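# Stack one slip sheet and module in each crate

## Task

In every crate, lay exactly one thin slip sheet flat on the crate floor and stand exactly one small metal module on top of that sheet, keeping the module in the same upright orientation it has now. Afterwards, return every tool to the stand slot it originally hung in, unlock from it, release anything held, and move the arm well away from the tools (a locked-on tool counts as part of the arm).

## Robot and tools

Robot: one 7-joint arm whose wrist ends in a tool changer. There is no fixed gripper; the changer picks up one of three tools hung in a stand: grip50 (two-finger, 50 mm stroke), grip85 (two-finger, 85 mm stroke) and cup (suction). tool_id shows which is attached (grip50, grip85, cup or none).

Frame: the scene frame has its origin on the table top straight under the arm base, +z up, +y to the left when facing along +x. The base may sit tilted. end_effector_position is always the center of the changer's flat face, in metres; end_effector_quat_wxyz is its orientation, w first. The face's own z axis points out from the arm. Tool points, in mm along face x, y, z: grip50 grip point (0, -25, 180); grip85 grip point (0, 0, 173) when closed, 13 mm closer to the face when fully open; cup rim center (0, 0, 175). Both grippers close along face x. Reported position gets less accurate at long reach.

Row format (15 numbers, used by execute_actions and move): x, y, z, qw, qx, qy, qz, lock, grip50_position, grip50_force_limit, grip50_speed, grip85_position, grip85_force_limit, grip85_speed, cup_suction. The first seven are an absolute pose of the changer face in the scene frame (metres, unit quaternion). The last eight are each in [-1, 1]. A row whose position lies over 0.6 m from the last reported position along any face axis is refused. Each control step the commanded pose is clipped to within 70 mm and 16 degrees of the measured pose; position wins over orientation if both cannot be met. Repeat the desired quaternion in every row rather than copying a drifted reading.

Tool numbers: lock >0 locks, <0 unlocks, 0 keeps the previous command; takes about 1 s. Gripper position +1 = fully open (50 or 85 mm); pads meet near -0.65 (grip50) or -0.8 (grip85); -1 closes until something blocks. force_limit maps -1 to about 20 N and +1 to 185 N (grip50) or 235 N (grip85); thin items in grip85 may get less. speed maps -1 to about 20 mm/s and +1 to 150 mm/s. cup_suction above 0.01 = on; 0.01 or less = off and vented; it persists between actions. Tool commands only act once that tool is attached and ready (its readings are numbers, not n/a).

Tools (calls):
- execute_actions: {"actions": [...], "pictures": bool}. The list holds zero or one item. Empty list: just report state. {"rows": [[15 numbers], ...], "steps": n}: 1 to 15 rows, n up to 15 steps of 1/30 s (default 15); each row is one step and the final row repeats. {"steps": n} alone is a wait of up to 300 steps measured from the previous result, time spent thinking included.
- move: {"target": [15-number row], "speed": m/s 0.002 to 0.5, default 0.25; rotation limited to 2x that in rad/s}. Drives the face along a straight line to the absolute pose, lasting 0.5 to 10 s (cut off at 10 s). It ignores obstacles; faster moves and targets set deeper past a contact hit and press harder. Result adds a move: line (done, off_target, moving, held, fault) plus limits (paced = pose clipped, held = a check blocked steps, after which the arm may suddenly go faster) and distance to target.
- wait: {"seconds": 0 to 10}; sends nothing new.
- zoom_image: {"camera": "cam_high" or "cam_wrist", "region": [x0, y0, x1, y1]} in pixels of the 504x504 image, at most 504 per side.


Results: state line with face pose and velocities; "pose unreachable" and HELD mark steps where the clearance check altered or blocked the command; "Hand target" is where the controller is heading. Flags plate_near, locked, unlocked, in_stand, unlock_refused. object_status per gripper: 0 moving, 1 blocked while opening, 2 blocked while closing (a grip), 3 at target or pads met (may also show for thin items). position_measured: about 3 counts = open; grip50 opening is (250 - counts) x 0.202 mm; grip85 roughly 78 = 60 mm, 130 = 40 mm, 180 = 20 mm, 230 = closed. cup_suction_measured 0 to 1 (1 is a full vacuum); cup_part_present turns 1 at 0.50 and off below 0.45. Joint torques are raw drive output with offsets and noise. The simulation keeps running while the operator thinks.

Picking and returning tools: align the face to the plate within about 1 mm and 1 degree, with face -y toward the fork's open side. When plate_near = 1, lock +1 and wait for locked = 1; the tool then initializes (grippers close and reopen, dropping anything between the fingers). To remove from the stand: lift 10 to 30 mm (about 20), slide at least 110 mm toward face -y, then rise. Return along the reverse path; when in_stand = 1, keep still, lock -1, wait for unlocked = 1. Unlocking elsewhere is refused. Fork arms sit 40 to 70 mm either side along face x, fronts 45 mm toward the open side, tops 18 mm under the plate face; stops are 10 mm tall; slots are 180 mm apart. Changer is 63 mm wide, with a contact block reaching 46 mm on -y and a motor 58 mm on +y.

Gripping: send -1 and hold it; check object_status 2. Changing position by 0.01 or more resets status and applies new force/speed. With force_limit -1 the fingers never re-close on their own. Suction: rim fully on a smooth flat face away from edges; the cup shortens up to 12 mm under vacuum. Release by setting down and switching suction off, then rise 15 mm. Unlocking the cup vents it.

Avoid: knocking anything off the table, drops, slams and hard pushes. A contact torque at a joint's load limit (waist, shoulder 107; upper arm roll, elbow 55.6; forearm roll, wrist pitch, wrist roll 33.9 N m, held weight included) or an outside force of 200 N freezes the arm for 10 s. Motors heat under load: MOTOR HOT from 65 C, brakes at 80 C. Loose objects may be nudged occasionally.

Each tool is called as name(argument=value, ...), one argument or row to a line, values as JSON.

## Session

execute_actions(
  actions=[],
)

Scene clock: 0.00 s of 15600.00 s.
end_effector_position=(+0.2744, -0.0539, +0.1630) locked=0 unlocked=1 plate_near=0 in_stand=0 unlock_refused=0 tool_id=none grip50_position_measured=n/a grip50_object_status=n/a grip85_position_measured=n/a grip85_object_status=n/a cup_suction_measured=n/a cup_part_present=n/a end_effector_quat_wxyz=(+0.464, +0.761, +0.239, -0.385) end_effector_velocity=(-0.000, -0.000, +0.000) end_effector_angular_velocity=(-0.000, -0.000, -0.000)
Joint positions: [ 0.363 -0.732  0.049  2.516 -0.798  0.334  0.688]
Joint velocities: [ 0.  0. -0.  0.  0. -0.  0.]
Joint torques (N m, as the joint torque sensors report them, + toward a larger angle): no reading
Hand target: +0.274, -0.054, +0.163; +0.464, +0.761, +0.239, -0.385

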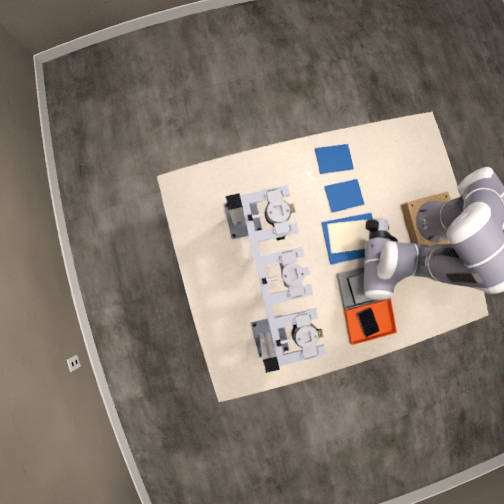

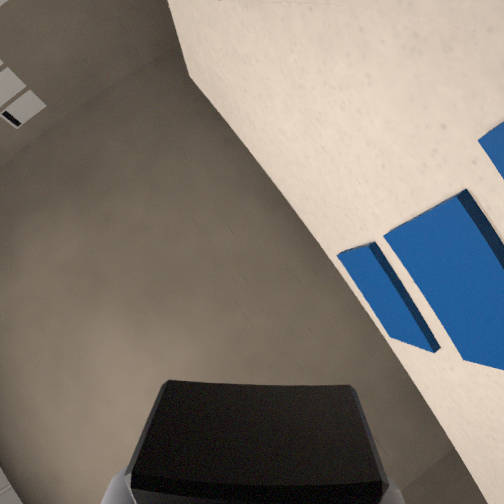

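zoom_image(
  camera="cam_high",
  region=[200, 120, 480, 400],
)

Region (200, 120, 480, 400) of cam_high's 504x504 image, scaled by 1.800, with more detail than that image has.

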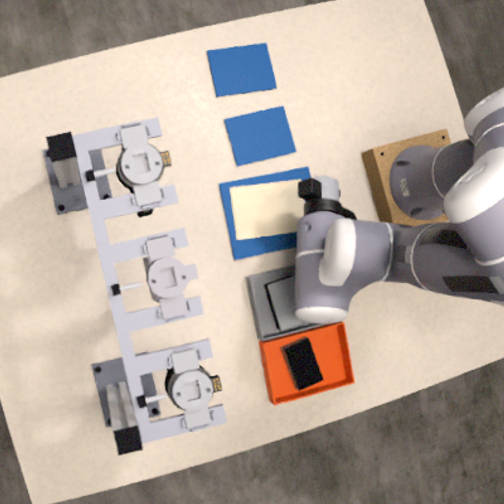

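move(
  target=[0.35,0,0.5,0,0.7071,0.7071,0,0,1,0,0,1,0,0,0],
)

Scene clock: 8.60 s of 15600.00 s.
end_effector_position=(+0.3482, -0.0004, +0.5014) locked=0 unlocked=1 plate_near=0 in_stand=0 unlock_refused=0 tool_id=none grip50_position_measured=n/a grip50_object_status=n/a grip85_position_measured=n/a grip85_object_status=n/a cup_suction_measured=n/a cup_part_present=n/a end_effector_quat_wxyz=(-0.000, +0.707, +0.707, -0.000) end_effector_velocity=(-0.000, -0.000, -0.000) end_effector_angular_velocity=(-0.001, +0.001, +0.001)
Joint positions: [ 0.037  0.389  0.238  2.341  0.094  0.401 -1.33 ]
Joint velocities: [-0.    -0.     0.    -0.    -0.    -0.001 -0.001]
Joint torques (N m, as the joint torque sensors report them, + toward a larger angle): [ -1.45  14.19  -1.94 -28.92  -4.42   3.26   1.2 ]
Hand target: +0.348, -0.000, +0.501; -0.000, +0.708, +0.707, -0.001
Off the commanded pose: 0.002 m, 0 deg.
move: done

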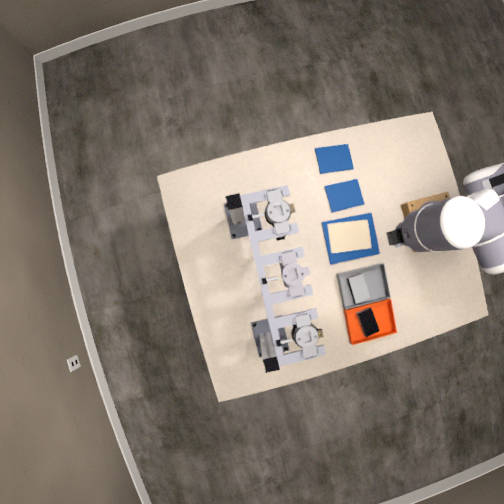

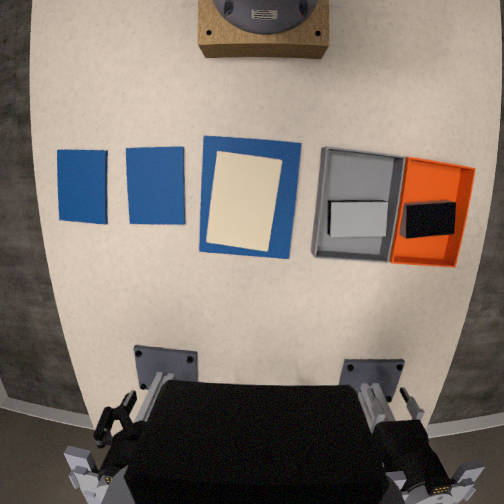

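move(
  target=[0.40,0.2,0.35,0,0.7071,0.7071,0,0,1,0,0,1,0,0,0],
)

zoom_image(
  camera="cam_wrist",
  region=[150, 60, 450, 360],
)

Scene clock: 14.23 s of 15600.00 s.
end_effector_position=(+0.4003, +0.2006, +0.3500) locked=0 unlocked=1 plate_near=0 in_stand=0 unlock_refused=0 tool_id=none grip50_position_measured=n/a grip50_object_status=n/a grip85_position_measured=n/a grip85_object_status=n/a cup_suction_measured=n/a cup_part_present=n/a end_effector_quat_wxyz=(-0.000, +0.707, +0.707, +0.000) end_effector_velocity=(+0.000, +0.000, +0.000) end_effector_angular_velocity=(+0.000, -0.001, +0.000)
Joint positions: [ 0.265 -0.204  0.423  2.326 -0.154  0.947 -0.749]
Joint velocities: [-0.     0.001  0.    -0.    -0.    -0.     0.   ]
Joint torques (N m, as the joint torque sensors report them, + toward a larger angle): [ -1.89  32.     2.66 -21.86  -2.31   3.12  -0.54]
Hand target: +0.400, +0.201, +0.350; -0.000, +0.707, +0.707, +0.000
Off the commanded pose: 0.001 m, 0 deg.
move: done

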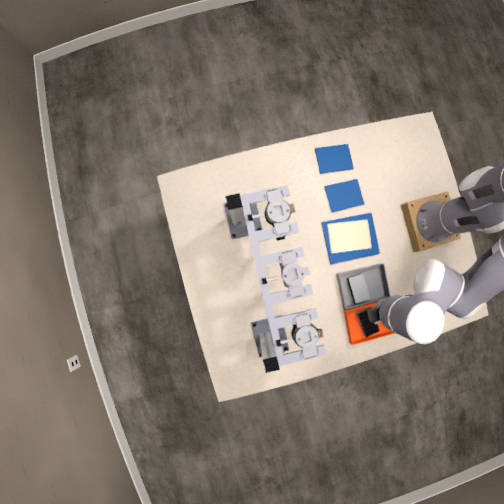

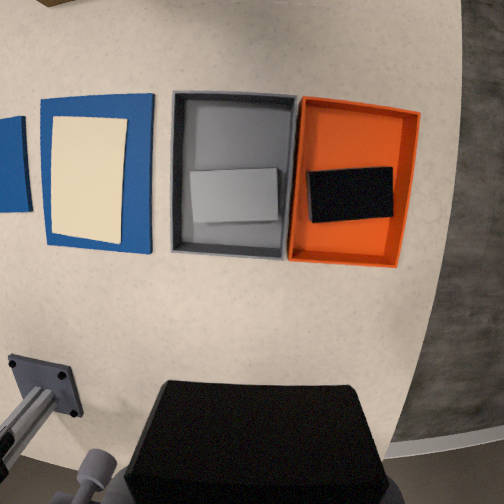

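Region (150, 60, 450, 360) of cam_wrist's 504x504 image, scaled by 1.680, with more detail than that image has.

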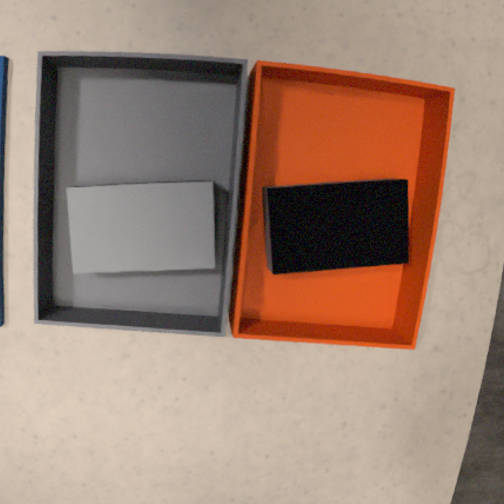

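move(
  target=[0.62,0.0,0.45,0,0.7071,0.7071,0,0,1,0,0,1,0,0,0],
)

Scene clock: 22.17 s of 15600.00 s.
end_effector_position=(+0.6201, -0.0003, +0.4508) locked=0 unlocked=1 plate_near=0 in_stand=0 unlock_refused=0 tool_id=none grip50_position_measured=n/a grip50_object_status=n/a grip85_position_measured=n/a grip85_object_status=n/a cup_suction_measured=n/a cup_part_present=n/a end_effector_quat_wxyz=(+0.001, +0.707, +0.707, -0.001) end_effector_velocity=(-0.000, +0.000, +0.000) end_effector_angular_velocity=(+0.000, -0.001, -0.001)
Joint positions: [-0.012 -0.361  0.204  1.738 -0.087  0.531 -1.33 ]
Joint velocities: [ 0.     0.001 -0.    -0.     0.     0.     0.001]
Joint torques (N m, as the joint torque sensors report them, + toward a larger angle): [  0.16  50.22   3.12 -27.77  -3.57   3.37   0.57]
Hand target: +0.620, -0.000, +0.451; +0.001, +0.707, +0.707, -0.001
Off the commanded pose: 0.001 m, 0 deg.
move: done

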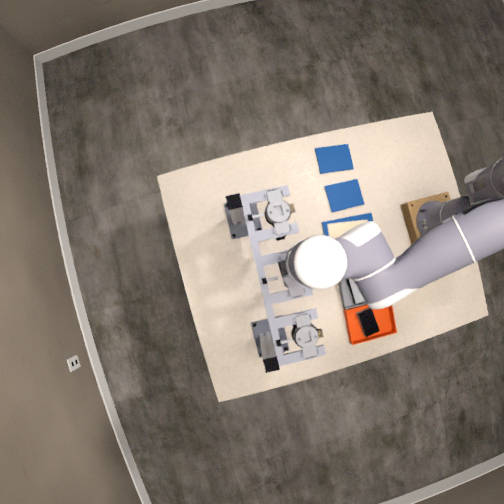

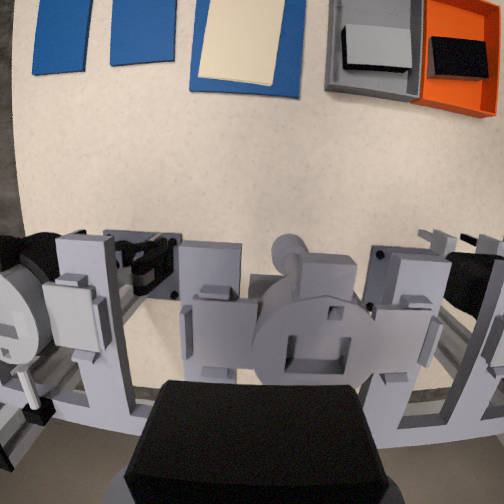

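move(
  target=[0.70,0.027,0.42,0,0.7071,0.7071,0,0,1,0,0,1,0,0,0],
  speed=0.1,
)

Scene clock: 32.73 s of 15600.00 s.
end_effector_position=(+0.7000, +0.0274, +0.4202) locked=0 unlocked=1 plate_near=0 in_stand=0 unlock_refused=0 tool_id=none grip50_position_measured=n/a grip50_object_status=n/a grip85_position_measured=n/a grip85_object_status=n/a cup_suction_measured=n/a cup_part_present=n/a end_effector_quat_wxyz=(-0.000, +0.707, +0.707, +0.000) end_effector_velocity=(+0.000, -0.000, +0.001) end_effector_angular_velocity=(-0.000, -0.001, +0.000)
Joint positions: [ 0.045 -0.575  0.182  1.495 -0.114  0.5   -1.302]
Joint velocities: [-0.     0.001 -0.    -0.    -0.     0.     0.   ]
Joint torques (N m, as the joint torque sensors report them, + toward a larger angle): [ -2.28  59.6    3.03 -29.34  -3.81   3.17   0.88]
Hand target: +0.700, +0.027, +0.420; +0.000, +0.707, +0.707, +0.000
Off the commanded pose: 0.000 m, 0 deg.
move: done

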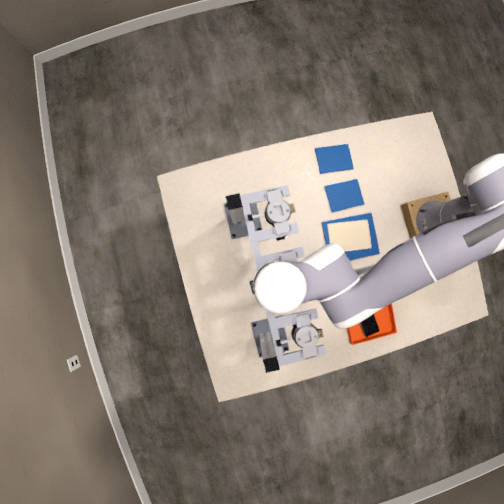

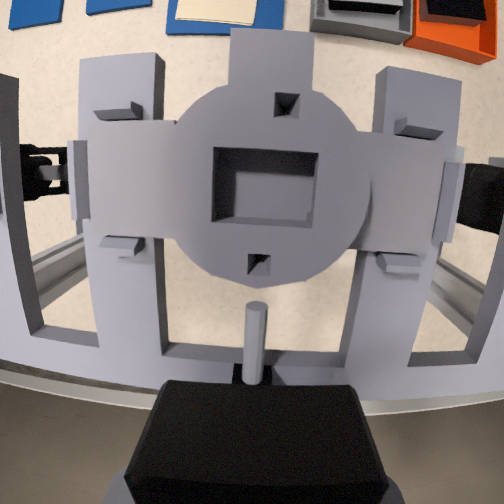

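move(
  target=[0.63,0.028,0.37,0,0.7193,0.6947,0,0,1,0,0,1,0,0,0],
  speed=0.05,
)

Scene clock: 40.07 s of 15600.00 s.
end_effector_position=(+0.6326, +0.0279, +0.3724) locked=0 unlocked=1 plate_near=0 in_stand=0 unlock_refused=0 tool_id=none grip50_position_measured=n/a grip50_object_status=n/a grip85_position_measured=n/a grip85_object_status=n/a cup_suction_measured=n/a cup_part_present=n/a end_effector_quat_wxyz=(+0.003, +0.719, +0.695, +0.003) end_effector_velocity=(-0.000, +0.000, -0.000) end_effector_angular_velocity=(+0.001, -0.000, +0.000)
Joint positions: [ 0.047 -0.488  0.182  1.786 -0.117  0.714 -1.237]
Joint velocities: [-0.001 -0.     0.001  0.     0.001  0.    -0.001]
Joint torques (N m, as the joint torque sensors report them, + toward a larger angle): [ -0.87  46.71   6.49 -10.48  -0.41  -2.78   1.11]
Hand target: +0.630, +0.028, +0.370; -0.000, +0.719, +0.695, +0.000
Off the commanded pose: 0.004 m, 0 deg.
move: off_target

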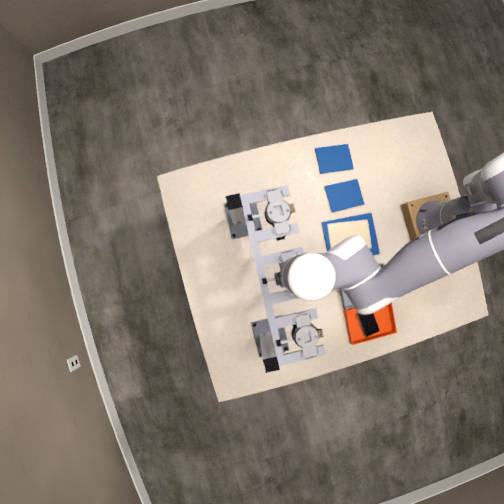

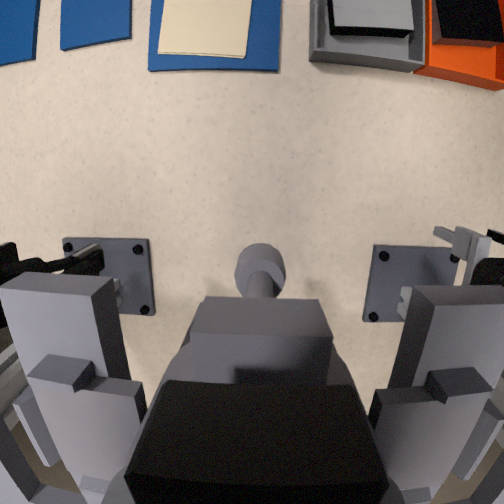

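move(
  target=[0.632,0.028,0.378,0,0.7193,0.6947,0,0,1,0,0,1,0,0,0],
  speed=0.02,
)

move(
  target=[0.622,0.028,0.378,0,0.7193,0.6947,0,0,1,0,0,1,0,0,0],
  speed=0.02,
)

Scene clock: 45.27 s of 15600.00 s.
end_effector_position=(+0.6320, +0.0280, +0.3780) locked=0 unlocked=1 plate_near=0 in_stand=0 unlock_refused=0 tool_id=none grip50_position_measured=n/a grip50_object_status=n/a grip85_position_measured=n/a grip85_object_status=n/a cup_suction_measured=n/a cup_part_present=n/a end_effector_quat_wxyz=(+0.000, +0.719, +0.695, -0.000) end_effector_velocity=(+0.000, -0.000, +0.000) end_effector_angular_velocity=(-0.000, -0.000, -0.001)
Joint positions: [ 0.046 -0.481  0.184  1.777 -0.113  0.689 -1.237]
Joint velocities: [-0.     0.     0.    -0.    -0.    -0.     0.001]
Joint torques (N m, as the joint torque sensors report them, + toward a larger angle): [ -2.07  52.24   4.21 -27.19  -2.87   3.17  -0.83]
Hand target: +0.632, +0.028, +0.378; +0.000, +0.719, +0.695, -0.000
Off the commanded pose: 0.000 m, 0 deg.
move: done

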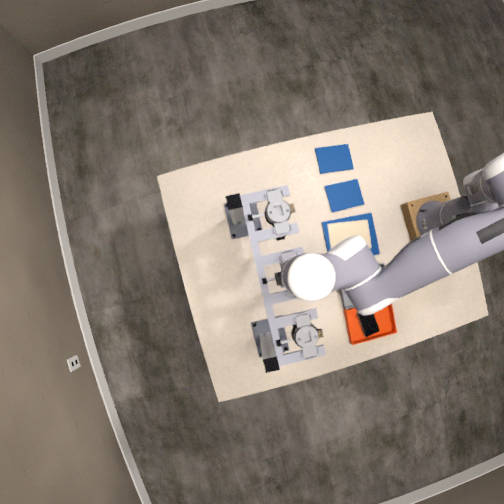

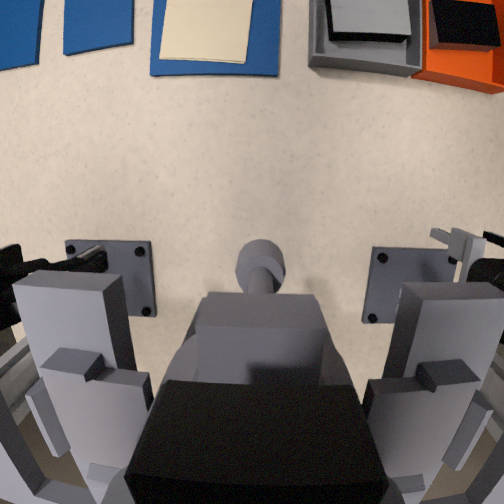

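Scene clock: 46.00 s of 15600.00 s.
end_effector_position=(+0.6220, +0.0280, +0.3780) locked=0 unlocked=1 plate_near=0 in_stand=0 unlock_refused=0 tool_id=none grip50_position_measured=n/a grip50_object_status=n/a grip85_position_measured=n/a grip85_object_status=n/a cup_suction_measured=n/a cup_part_present=n/a end_effector_quat_wxyz=(+0.000, +0.719, +0.695, -0.000) end_effector_velocity=(+0.000, -0.000, +0.000) end_effector_angular_velocity=(-0.001, -0.000, +0.000)
Joint positions: [ 0.046 -0.461  0.186  1.81  -0.111  0.701 -1.236]
Joint velocities: [-0.    -0.     0.    -0.    -0.002  0.     0.001]
Joint torques (N m, as the joint torque sensors report them, + toward a larger angle): [ -0.96  52.     3.19 -25.98  -3.15   3.56   1.1 ]
Hand target: +0.622, +0.028, +0.378; -0.000, +0.719, +0.695, +0.000
Off the commanded pose: 0.000 m, 0 deg.
move: done

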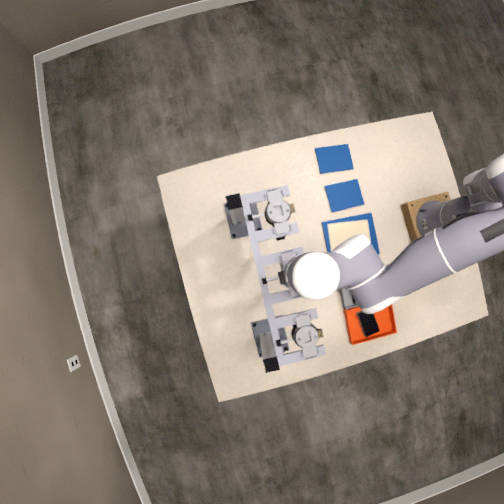

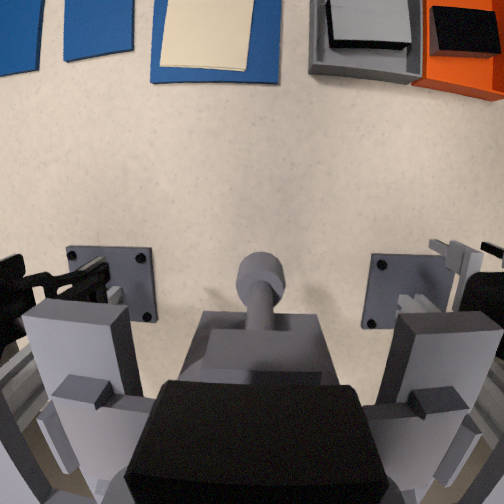

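move(
  target=[0.622,0.028,0.370,0,0.7193,0.6947,0,0,1,0,0,1,0,0,0],
  speed=0.01,
)

Scene clock: 52.03 s of 15600.00 s.
end_effector_position=(+0.6241, +0.0284, +0.3744) locked=0 unlocked=1 plate_near=0 in_stand=0 unlock_refused=0 tool_id=none grip50_position_measured=n/a grip50_object_status=n/a grip85_position_measured=n/a grip85_object_status=n/a cup_suction_measured=n/a cup_part_present=n/a end_effector_quat_wxyz=(+0.003, +0.719, +0.695, +0.004) end_effector_velocity=(-0.000, -0.000, -0.000) end_effector_angular_velocity=(-0.000, +0.000, +0.000)
Joint positions: [ 0.046 -0.468  0.185  1.813 -0.116  0.722 -1.233]
Joint velocities: [-0.001 -0.     0.002  0.    -0.001 -0.     0.   ]
Joint torques (N m, as the joint torque sensors report them, + toward a larger angle): [ -1.62  24.66   2.84 -10.96  -0.84   0.6    1.24]
Hand target: +0.622, +0.028, +0.370; +0.000, +0.719, +0.695, -0.000
Off the commanded pose: 0.005 m, 1 deg.
move: off_target

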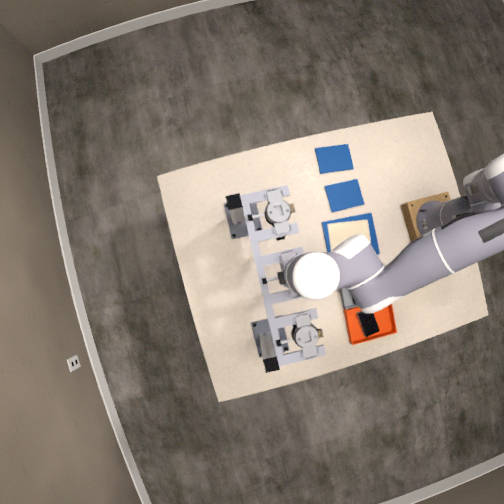

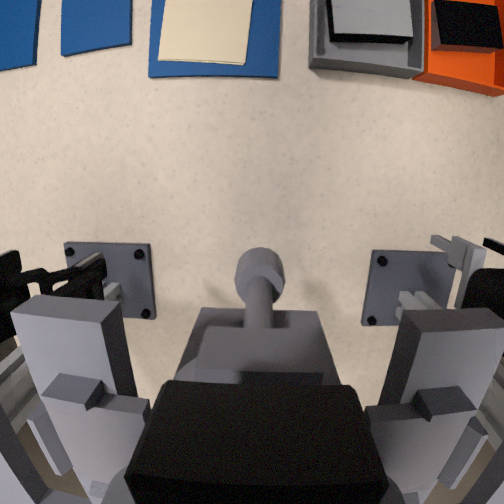

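move(
  target=[0.6335,0.028,0.379,0,0.7193,0.6947,0,0,1,0,0,1,0,0,0],
  speed=0.02,
)

move(
  target=[0.6335,0.028,0.369,0,0.7193,0.6947,0,0,1,0,0,1,0,0,0],
  speed=0.01,
)

Scene clock: 56.40 s of 15600.00 s.
end_effector_position=(+0.6335, +0.0281, +0.3791) locked=0 unlocked=1 plate_near=0 in_stand=0 unlock_refused=0 tool_id=none grip50_position_measured=n/a grip50_object_status=n/a grip85_position_measured=n/a grip85_object_status=n/a cup_suction_measured=n/a cup_part_present=n/a end_effector_quat_wxyz=(+0.000, +0.719, +0.695, +0.000) end_effector_velocity=(-0.000, -0.000, -0.000) end_effector_angular_velocity=(+0.001, +0.000, -0.001)
Joint positions: [ 0.045 -0.482  0.185  1.771 -0.113  0.684 -1.238]
Joint velocities: [-0.    -0.     0.    -0.     0.001  0.     0.001]
Joint torques (N m, as the joint torque sensors report them, + toward a larger angle): [ -2.16  52.04   3.61 -26.71  -3.16   3.39  -0.71]
Hand target: +0.633, +0.028, +0.379; +0.000, +0.719, +0.695, -0.000
Off the commanded pose: 0.000 m, 0 deg.
move: done

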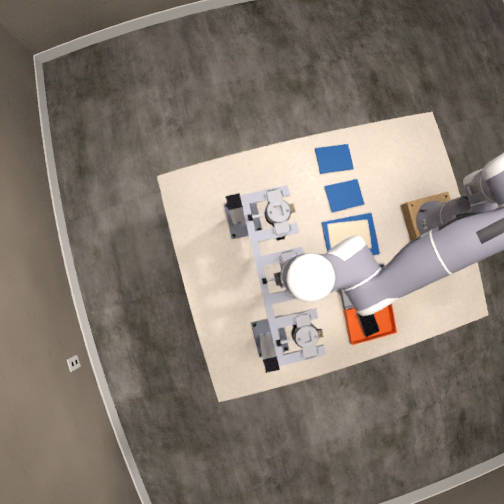

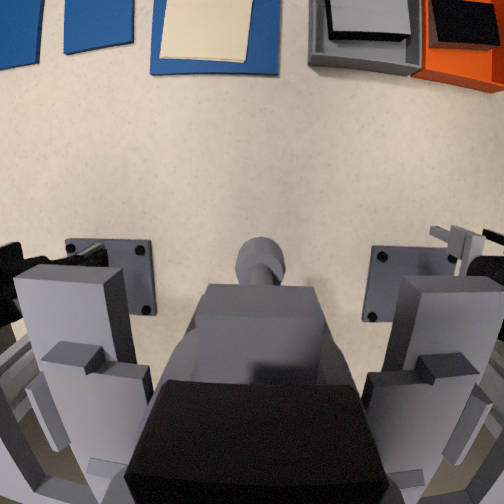

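Scene clock: 57.63 s of 15600.00 s.
end_effector_position=(+0.6341, +0.0279, +0.3697) locked=0 unlocked=1 plate_near=0 in_stand=0 unlock_refused=0 tool_id=none grip50_position_measured=n/a grip50_object_status=n/a grip85_position_measured=n/a grip85_object_status=n/a cup_suction_measured=n/a cup_part_present=n/a end_effector_quat_wxyz=(+0.001, +0.719, +0.695, +0.001) end_effector_velocity=(-0.000, -0.000, -0.000) end_effector_angular_velocity=(-0.000, +0.001, +0.000)
Joint positions: [ 0.046 -0.497  0.183  1.778 -0.117  0.708 -1.236]
Joint velocities: [ 0.     0.     0.     0.    -0.    -0.001  0.   ]
Joint torques (N m, as the joint torque sensors report them, + toward a larger angle): [ -0.59  51.57   3.99 -22.01  -3.08   2.57   0.85]
Hand target: +0.634, +0.028, +0.369; -0.000, +0.719, +0.695, +0.000
Off the commanded pose: 0.001 m, 0 deg.
move: done

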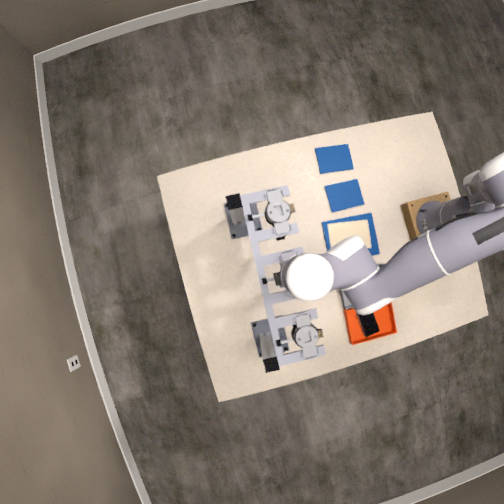

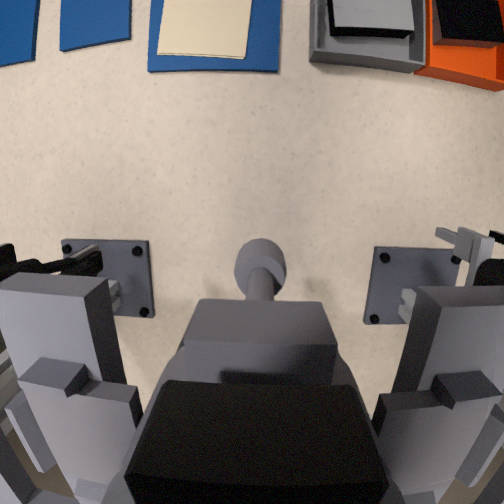

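On a taper; shift +x.

move(
  target=[0.6362,0.028,0.364,0,0.7193,0.6947,0,0,1,0,0,1,0,0,0],
  speed=0.01,
)

Scene clock: 59.93 s of 15600.00 s.
end_effector_position=(+0.6363, +0.0280, +0.3643) locked=0 unlocked=1 plate_near=1 in_stand=1 unlock_refused=0 tool_id=none grip50_position_measured=n/a grip50_object_status=n/a grip85_position_measured=n/a grip85_object_status=n/a cup_suction_measured=n/a cup_part_present=n/a end_effector_quat_wxyz=(+0.000, +0.719, +0.695, +0.000) end_effector_velocity=(-0.000, -0.000, -0.000) end_effector_angular_velocity=(+0.001, +0.001, -0.001)
Joint positions: [ 0.047 -0.51   0.181  1.774 -0.119  0.715 -1.236]
Joint velocities: [-0.     0.     0.     0.     0.001  0.     0.   ]
Joint torques (N m, as the joint torque sensors report them, + toward a larger angle): [ -0.28  49.94   2.74 -25.73  -3.34   3.57   1.18]
Hand target: +0.636, +0.028, +0.364; +0.000, +0.719, +0.695, -0.000
Off the commanded pose: 0.000 m, 0 deg.
move: done

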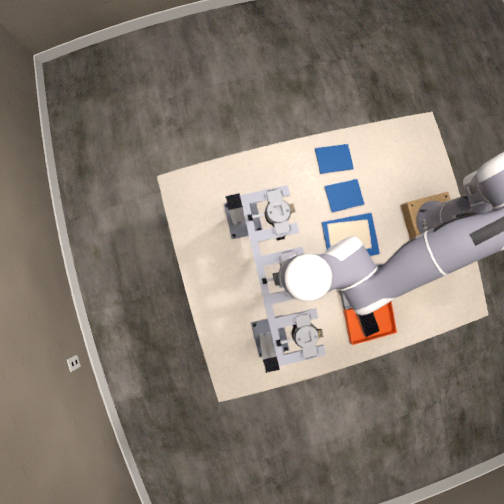

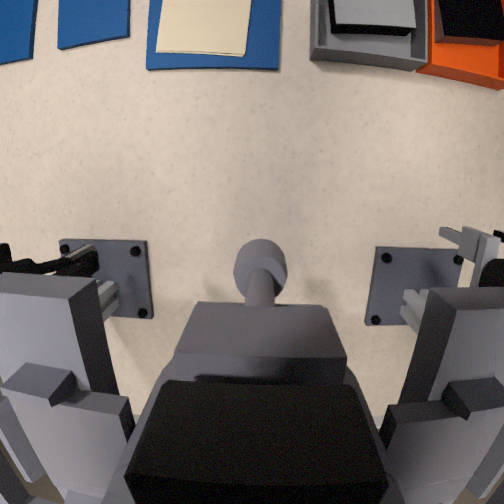

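move(
  target=[0.6362,0.028,0.3643,0,0.7193,0.6947,0,1,1,0,0,1,0,0,0],
  speed=0.01,
)

execute_actions(
  actions=[
    {"steps":25},
  ],
  pictures=false,
)

Scene clock: 62.17 s of 15600.00 s.
end_effector_position=(+0.6362, +0.0280, +0.3643) locked=0 unlocked=0 plate_near=1 in_stand=1 unlock_refused=0 tool_id=none grip50_position_measured=n/a grip50_object_status=n/a grip85_position_measured=n/a grip85_object_status=n/a cup_suction_measured=n/a cup_part_present=n/a end_effector_quat_wxyz=(+0.000, +0.719, +0.695, +0.000) end_effector_velocity=(-0.000, -0.000, -0.001) end_effector_angular_velocity=(-0.001, +0.003, +0.000)
Joint positions: [ 0.047 -0.509  0.181  1.774 -0.119  0.714 -1.236]
Joint velocities: [ 0.    -0.001 -0.    -0.    -0.    -0.002 -0.   ]
Joint torques (N m, as the joint torque sensors report them, + toward a larger angle): [  0.14  52.43   3.36 -26.75  -3.45   3.45   1.17]
Hand target: +0.636, +0.028, +0.364; -0.000, +0.719, +0.695, +0.000
Off the commanded pose: 0.000 m, 0 deg.
move: done

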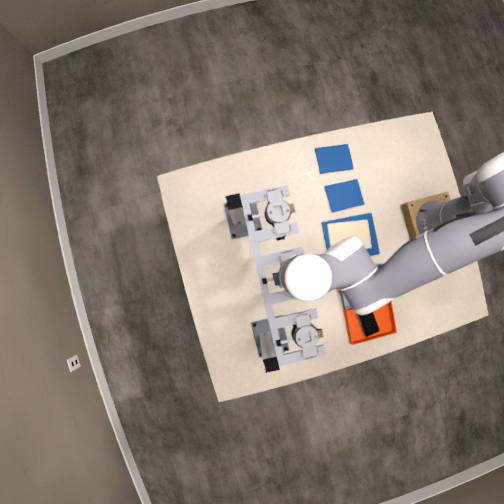

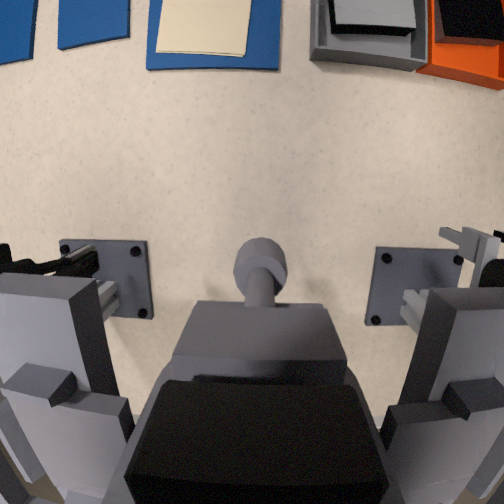

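Scene clock: 63.00 s of 15600.00 s.
end_effector_position=(+0.6363, +0.0280, +0.3644) locked=1 unlocked=0 plate_near=1 in_stand=1 unlock_refused=0 tool_id=cup grip50_position_measured=n/a grip50_object_status=n/a grip85_position_measured=n/a grip85_object_status=n/a cup_suction_measured=n/a cup_part_present=n/a end_effector_quat_wxyz=(+0.000, +0.719, +0.695, +0.000) end_effector_velocity=(-0.000, -0.000, -0.000) end_effector_angular_velocity=(-0.001, +0.000, +0.001)
Joint positions: [ 0.047 -0.509  0.181  1.774 -0.119  0.714 -1.236]
Joint velocities: [-0.    -0.    -0.     0.    -0.001 -0.     0.   ]
Joint torques (N m, as the joint torque sensors report them, + toward a larger angle): [ -0.01  58.11   3.12 -29.9   -3.73   4.06   1.09]
Hand target: +0.636, +0.028, +0.364; -0.000, +0.719, +0.695, +0.000
Off the commanded pose: 0.000 m, 0 deg.
Steps of this call (steps 1 to 25: nothing new was sent). Readings (end_effector_position | what the end effector reports):
1: (+0.6362, +0.0279, +0.3643) | locked=0 unlocked=0 plate_near=1 in_stand=1 unlock_refused=0 tool_id=none grip50_position_measured=n/a grip50_object_status=n/a grip85_position_measured=n/a grip85_object_status=n/a cup_suction_measured=n/a cup_part_present=n/a
2: (+0.6362, +0.0279, +0.3643) | locked=0 unlocked=0 plate_near=1 in_stand=1 unlock_refused=0 tool_id=none grip50_position_measured=n/a grip50_object_status=n/a grip85_position_measured=n/a grip85_object_status=n/a cup_suction_measured=n/a cup_part_present=n/a
4: (+0.6363, +0.0280, +0.3644) | locked=1 unlocked=0 plate_near=1 in_stand=1 unlock_refused=0 tool_id=cup grip50_position_measured=n/a grip50_object_status=n/a grip85_position_measured=n/a grip85_object_status=n/a cup_suction_measured=n/a cup_part_present=n/a
8: (+0.6363, +0.0280, +0.3644) | locked=1 unlocked=0 plate_near=1 in_stand=1 unlock_refused=0 tool_id=cup grip50_position_measured=n/a grip50_object_status=n/a grip85_position_measured=n/a grip85_object_status=n/a cup_suction_measured=n/a cup_part_present=n/a
25: the state above

move(
  target=[0.6362,0.028,0.3845,0,0.7193,0.6947,0,0,1,0,0,1,0,0,0],
  speed=0.04,
)

move(
  target=[0.511,0.0324,0.3845,0,0.7193,0.6947,0,0,1,0,0,1,0,0,0],
  speed=0.1,
)

move(
  target=[0.365,0.166,0.26,0,0.7071,0.7071,0,0,1,0,0,1,0,0,0],
)

Scene clock: 69.43 s of 15600.00 s.
end_effector_position=(+0.6362, +0.0280, +0.3847) locked=1 unlocked=0 plate_near=1 in_stand=0 unlock_refused=0 tool_id=cup grip50_position_measured=n/a grip50_object_status=n/a grip85_position_measured=n/a grip85_object_status=n/a cup_suction_measured=0.01 cup_part_present=0 end_effector_quat_wxyz=(+0.000, +0.719, +0.695, +0.000) end_effector_velocity=(+0.000, +0.000, -0.000) end_effector_angular_velocity=(-0.000, -0.000, +0.001)
Joint positions: [ 0.043 -0.48   0.187  1.757 -0.112  0.668 -1.239]
Joint velocities: [ 0.    -0.     0.     0.    -0.001  0.    -0.   ]
Joint torques (N m, as the joint torque sensors report them, + toward a larger angle): [ -2.58  58.37   4.61 -29.83  -3.91   3.97  -0.45]
Hand target: +0.636, +0.028, +0.385; +0.000, +0.719, +0.695, -0.000
Off the commanded pose: 0.000 m, 0 deg.
move: done

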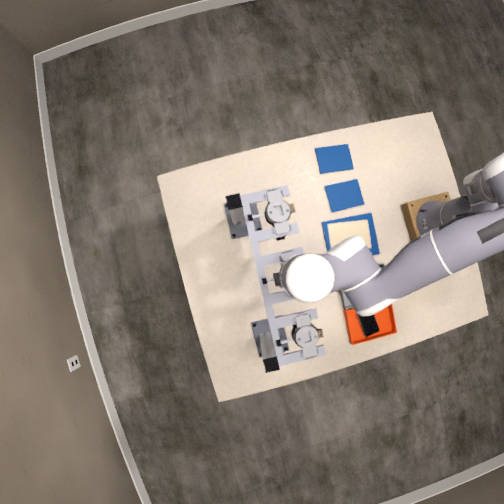

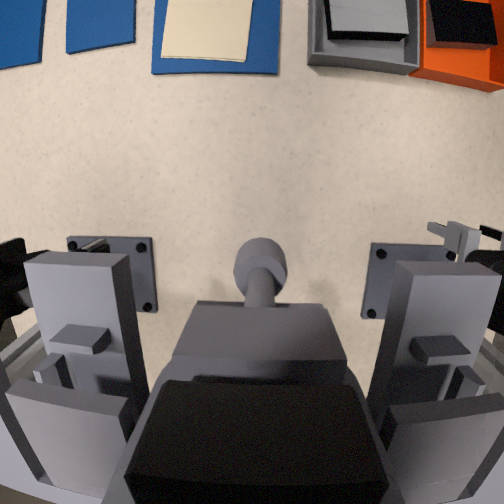

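Scene clock: 70.97 s of 15600.00 s.
end_effector_position=(+0.5109, +0.0323, +0.3840) locked=1 unlocked=0 plate_near=1 in_stand=0 unlock_refused=0 tool_id=cup grip50_position_measured=n/a grip50_object_status=n/a grip85_position_measured=n/a grip85_object_status=n/a cup_suction_measured=0.01 cup_part_present=0 end_effector_quat_wxyz=(-0.000, +0.719, +0.695, +0.000) end_effector_velocity=(-0.000, -0.000, -0.001) end_effector_angular_velocity=(+0.001, +0.002, -0.002)
Joint positions: [ 0.033 -0.231  0.241  2.134 -0.081  0.798 -1.194]
Joint velocities: [-0.    -0.001 -0.     0.     0.002 -0.     0.001]
Joint torques (N m, as the joint torque sensors report them, + toward a larger angle): [ -1.28  42.8    0.93 -28.92  -3.63   4.46   0.97]
Hand target: +0.511, +0.032, +0.384; -0.000, +0.719, +0.695, +0.000
Off the commanded pose: 0.001 m, 0 deg.
move: done

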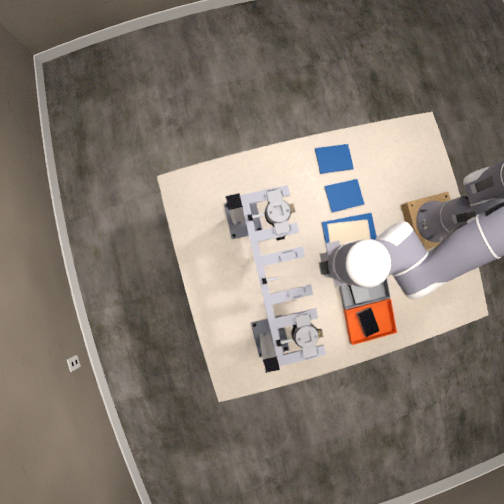

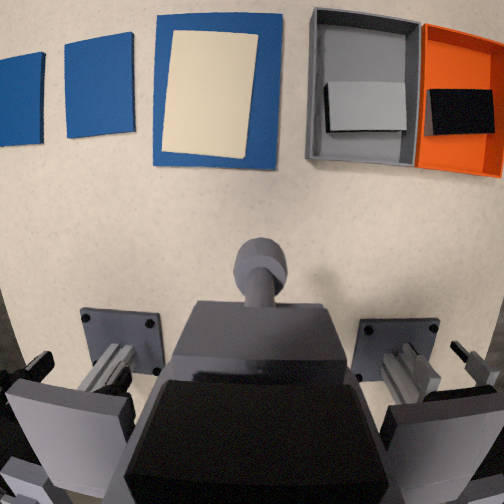

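Scene clock: 72.30 s of 15600.00 s.
end_effector_position=(+0.3652, +0.1665, +0.2593) locked=1 unlocked=0 plate_near=1 in_stand=0 unlock_refused=0 tool_id=cup grip50_position_measured=n/a grip50_object_status=n/a grip85_position_measured=n/a grip85_object_status=n/a cup_suction_measured=0.01 cup_part_present=0 end_effector_quat_wxyz=(-0.001, +0.707, +0.707, +0.001) end_effector_velocity=(+0.000, +0.000, +0.000) end_effector_angular_velocity=(+0.001, -0.001, +0.001)
Joint positions: [ 0.382 -0.364  0.219  2.548 -0.352  1.33  -0.626]
Joint velocities: [-0.     0.001 -0.     0.     0.     0.001 -0.001]
Joint torques (N m, as the joint torque sensors report them, + toward a larger angle): [ -1.07  36.14   2.28 -14.14  -1.28   4.22   0.46]
Hand target: +0.365, +0.166, +0.259; -0.001, +0.707, +0.707, +0.001
Off the commanded pose: 0.001 m, 0 deg.
move: done

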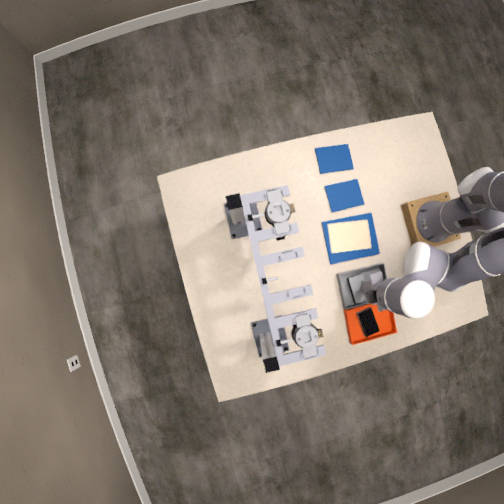

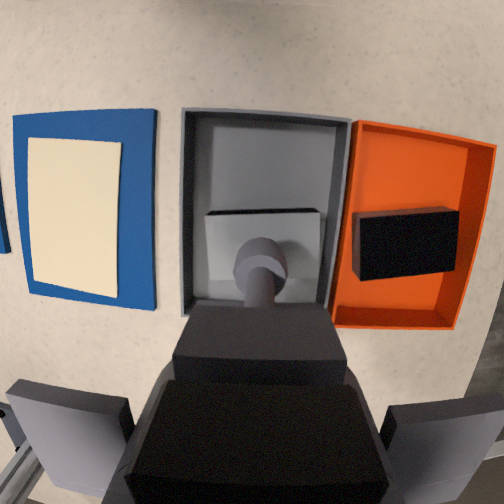

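Looks good. Descend.

move(
  target=[0.366,0.168,0.222,0,0.7071,0.7071,0,0,1,0,0,1,0,0,1],
  speed=0.04,
)

Scene clock: 75.20 s of 15600.00 s.
end_effector_position=(+0.3661, +0.1682, +0.2219) locked=1 unlocked=0 plate_near=1 in_stand=0 unlock_refused=0 tool_id=cup grip50_position_measured=n/a grip50_object_status=n/a grip85_position_measured=n/a grip85_object_status=n/a cup_suction_measured=0.01 cup_part_present=0 end_effector_quat_wxyz=(-0.000, +0.707, +0.707, +0.000) end_effector_velocity=(+0.000, +0.000, +0.000) end_effector_angular_velocity=(+0.000, -0.001, +0.001)
Joint positions: [ 0.492 -0.484  0.07   2.567 -0.443  1.482 -0.559]
Joint velocities: [ 0.     0.    -0.     0.    -0.001  0.    -0.   ]
Joint torques (N m, as the joint torque sensors report them, + toward a larger angle): [  0.27  38.29   1.57 -10.36  -0.62   4.59   0.58]
Hand target: +0.366, +0.168, +0.222; -0.000, +0.707, +0.707, +0.000
Off the commanded pose: 0.000 m, 0 deg.
move: done

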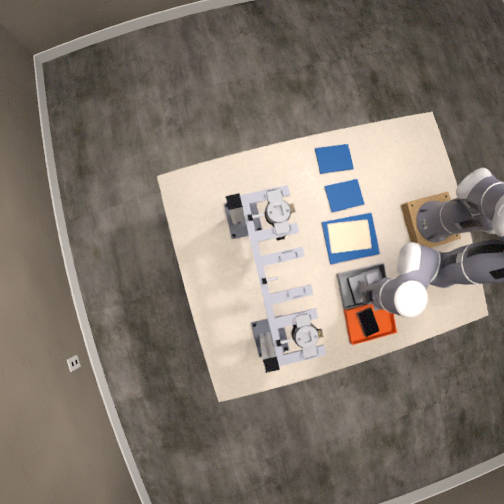

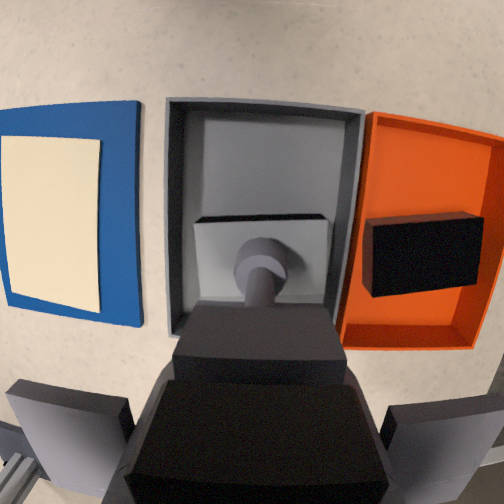

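move(
  target=[0.366,0.168,0.208,0,0.7071,0.7071,0,0,1,0,0,1,0,0,1],
  speed=0.015,
)

Scene clock: 78.00 s of 15600.00 s.
end_effector_position=(+0.3660, +0.1681, +0.2079) locked=1 unlocked=0 plate_near=1 in_stand=0 unlock_refused=0 tool_id=cup grip50_position_measured=n/a grip50_object_status=n/a grip85_position_measured=n/a grip85_object_status=n/a cup_suction_measured=1.00 cup_part_present=1 end_effector_quat_wxyz=(-0.000, +0.707, +0.707, -0.000) end_effector_velocity=(-0.000, +0.000, -0.000) end_effector_angular_velocity=(-0.000, +0.000, +0.001)
Joint positions: [ 0.538 -0.532  0.016  2.571 -0.454  1.539 -0.549]
Joint velocities: [ 0.  0. -0.  0. -0. -0. -0.]
Joint torques (N m, as the joint torque sensors report them, + toward a larger angle): [ 0.07 39.99  0.49 -9.11  0.02  4.47  0.94]
Hand target: +0.366, +0.168, +0.208; -0.000, +0.707, +0.707, +0.000
Off the commanded pose: 0.000 m, 0 deg.
move: done

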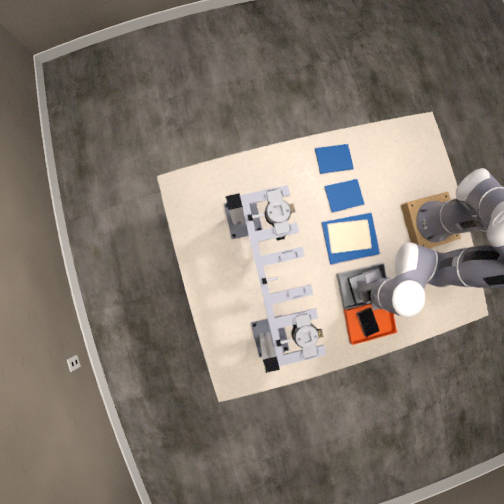

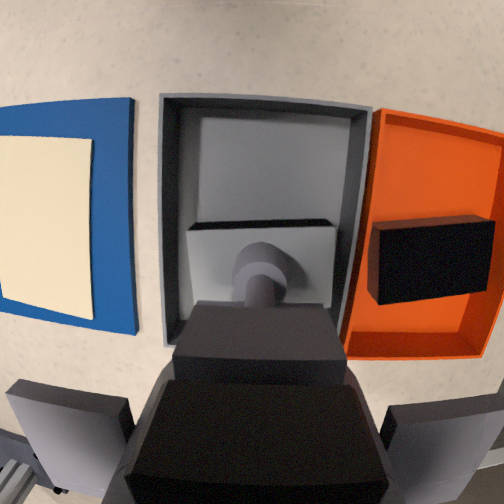

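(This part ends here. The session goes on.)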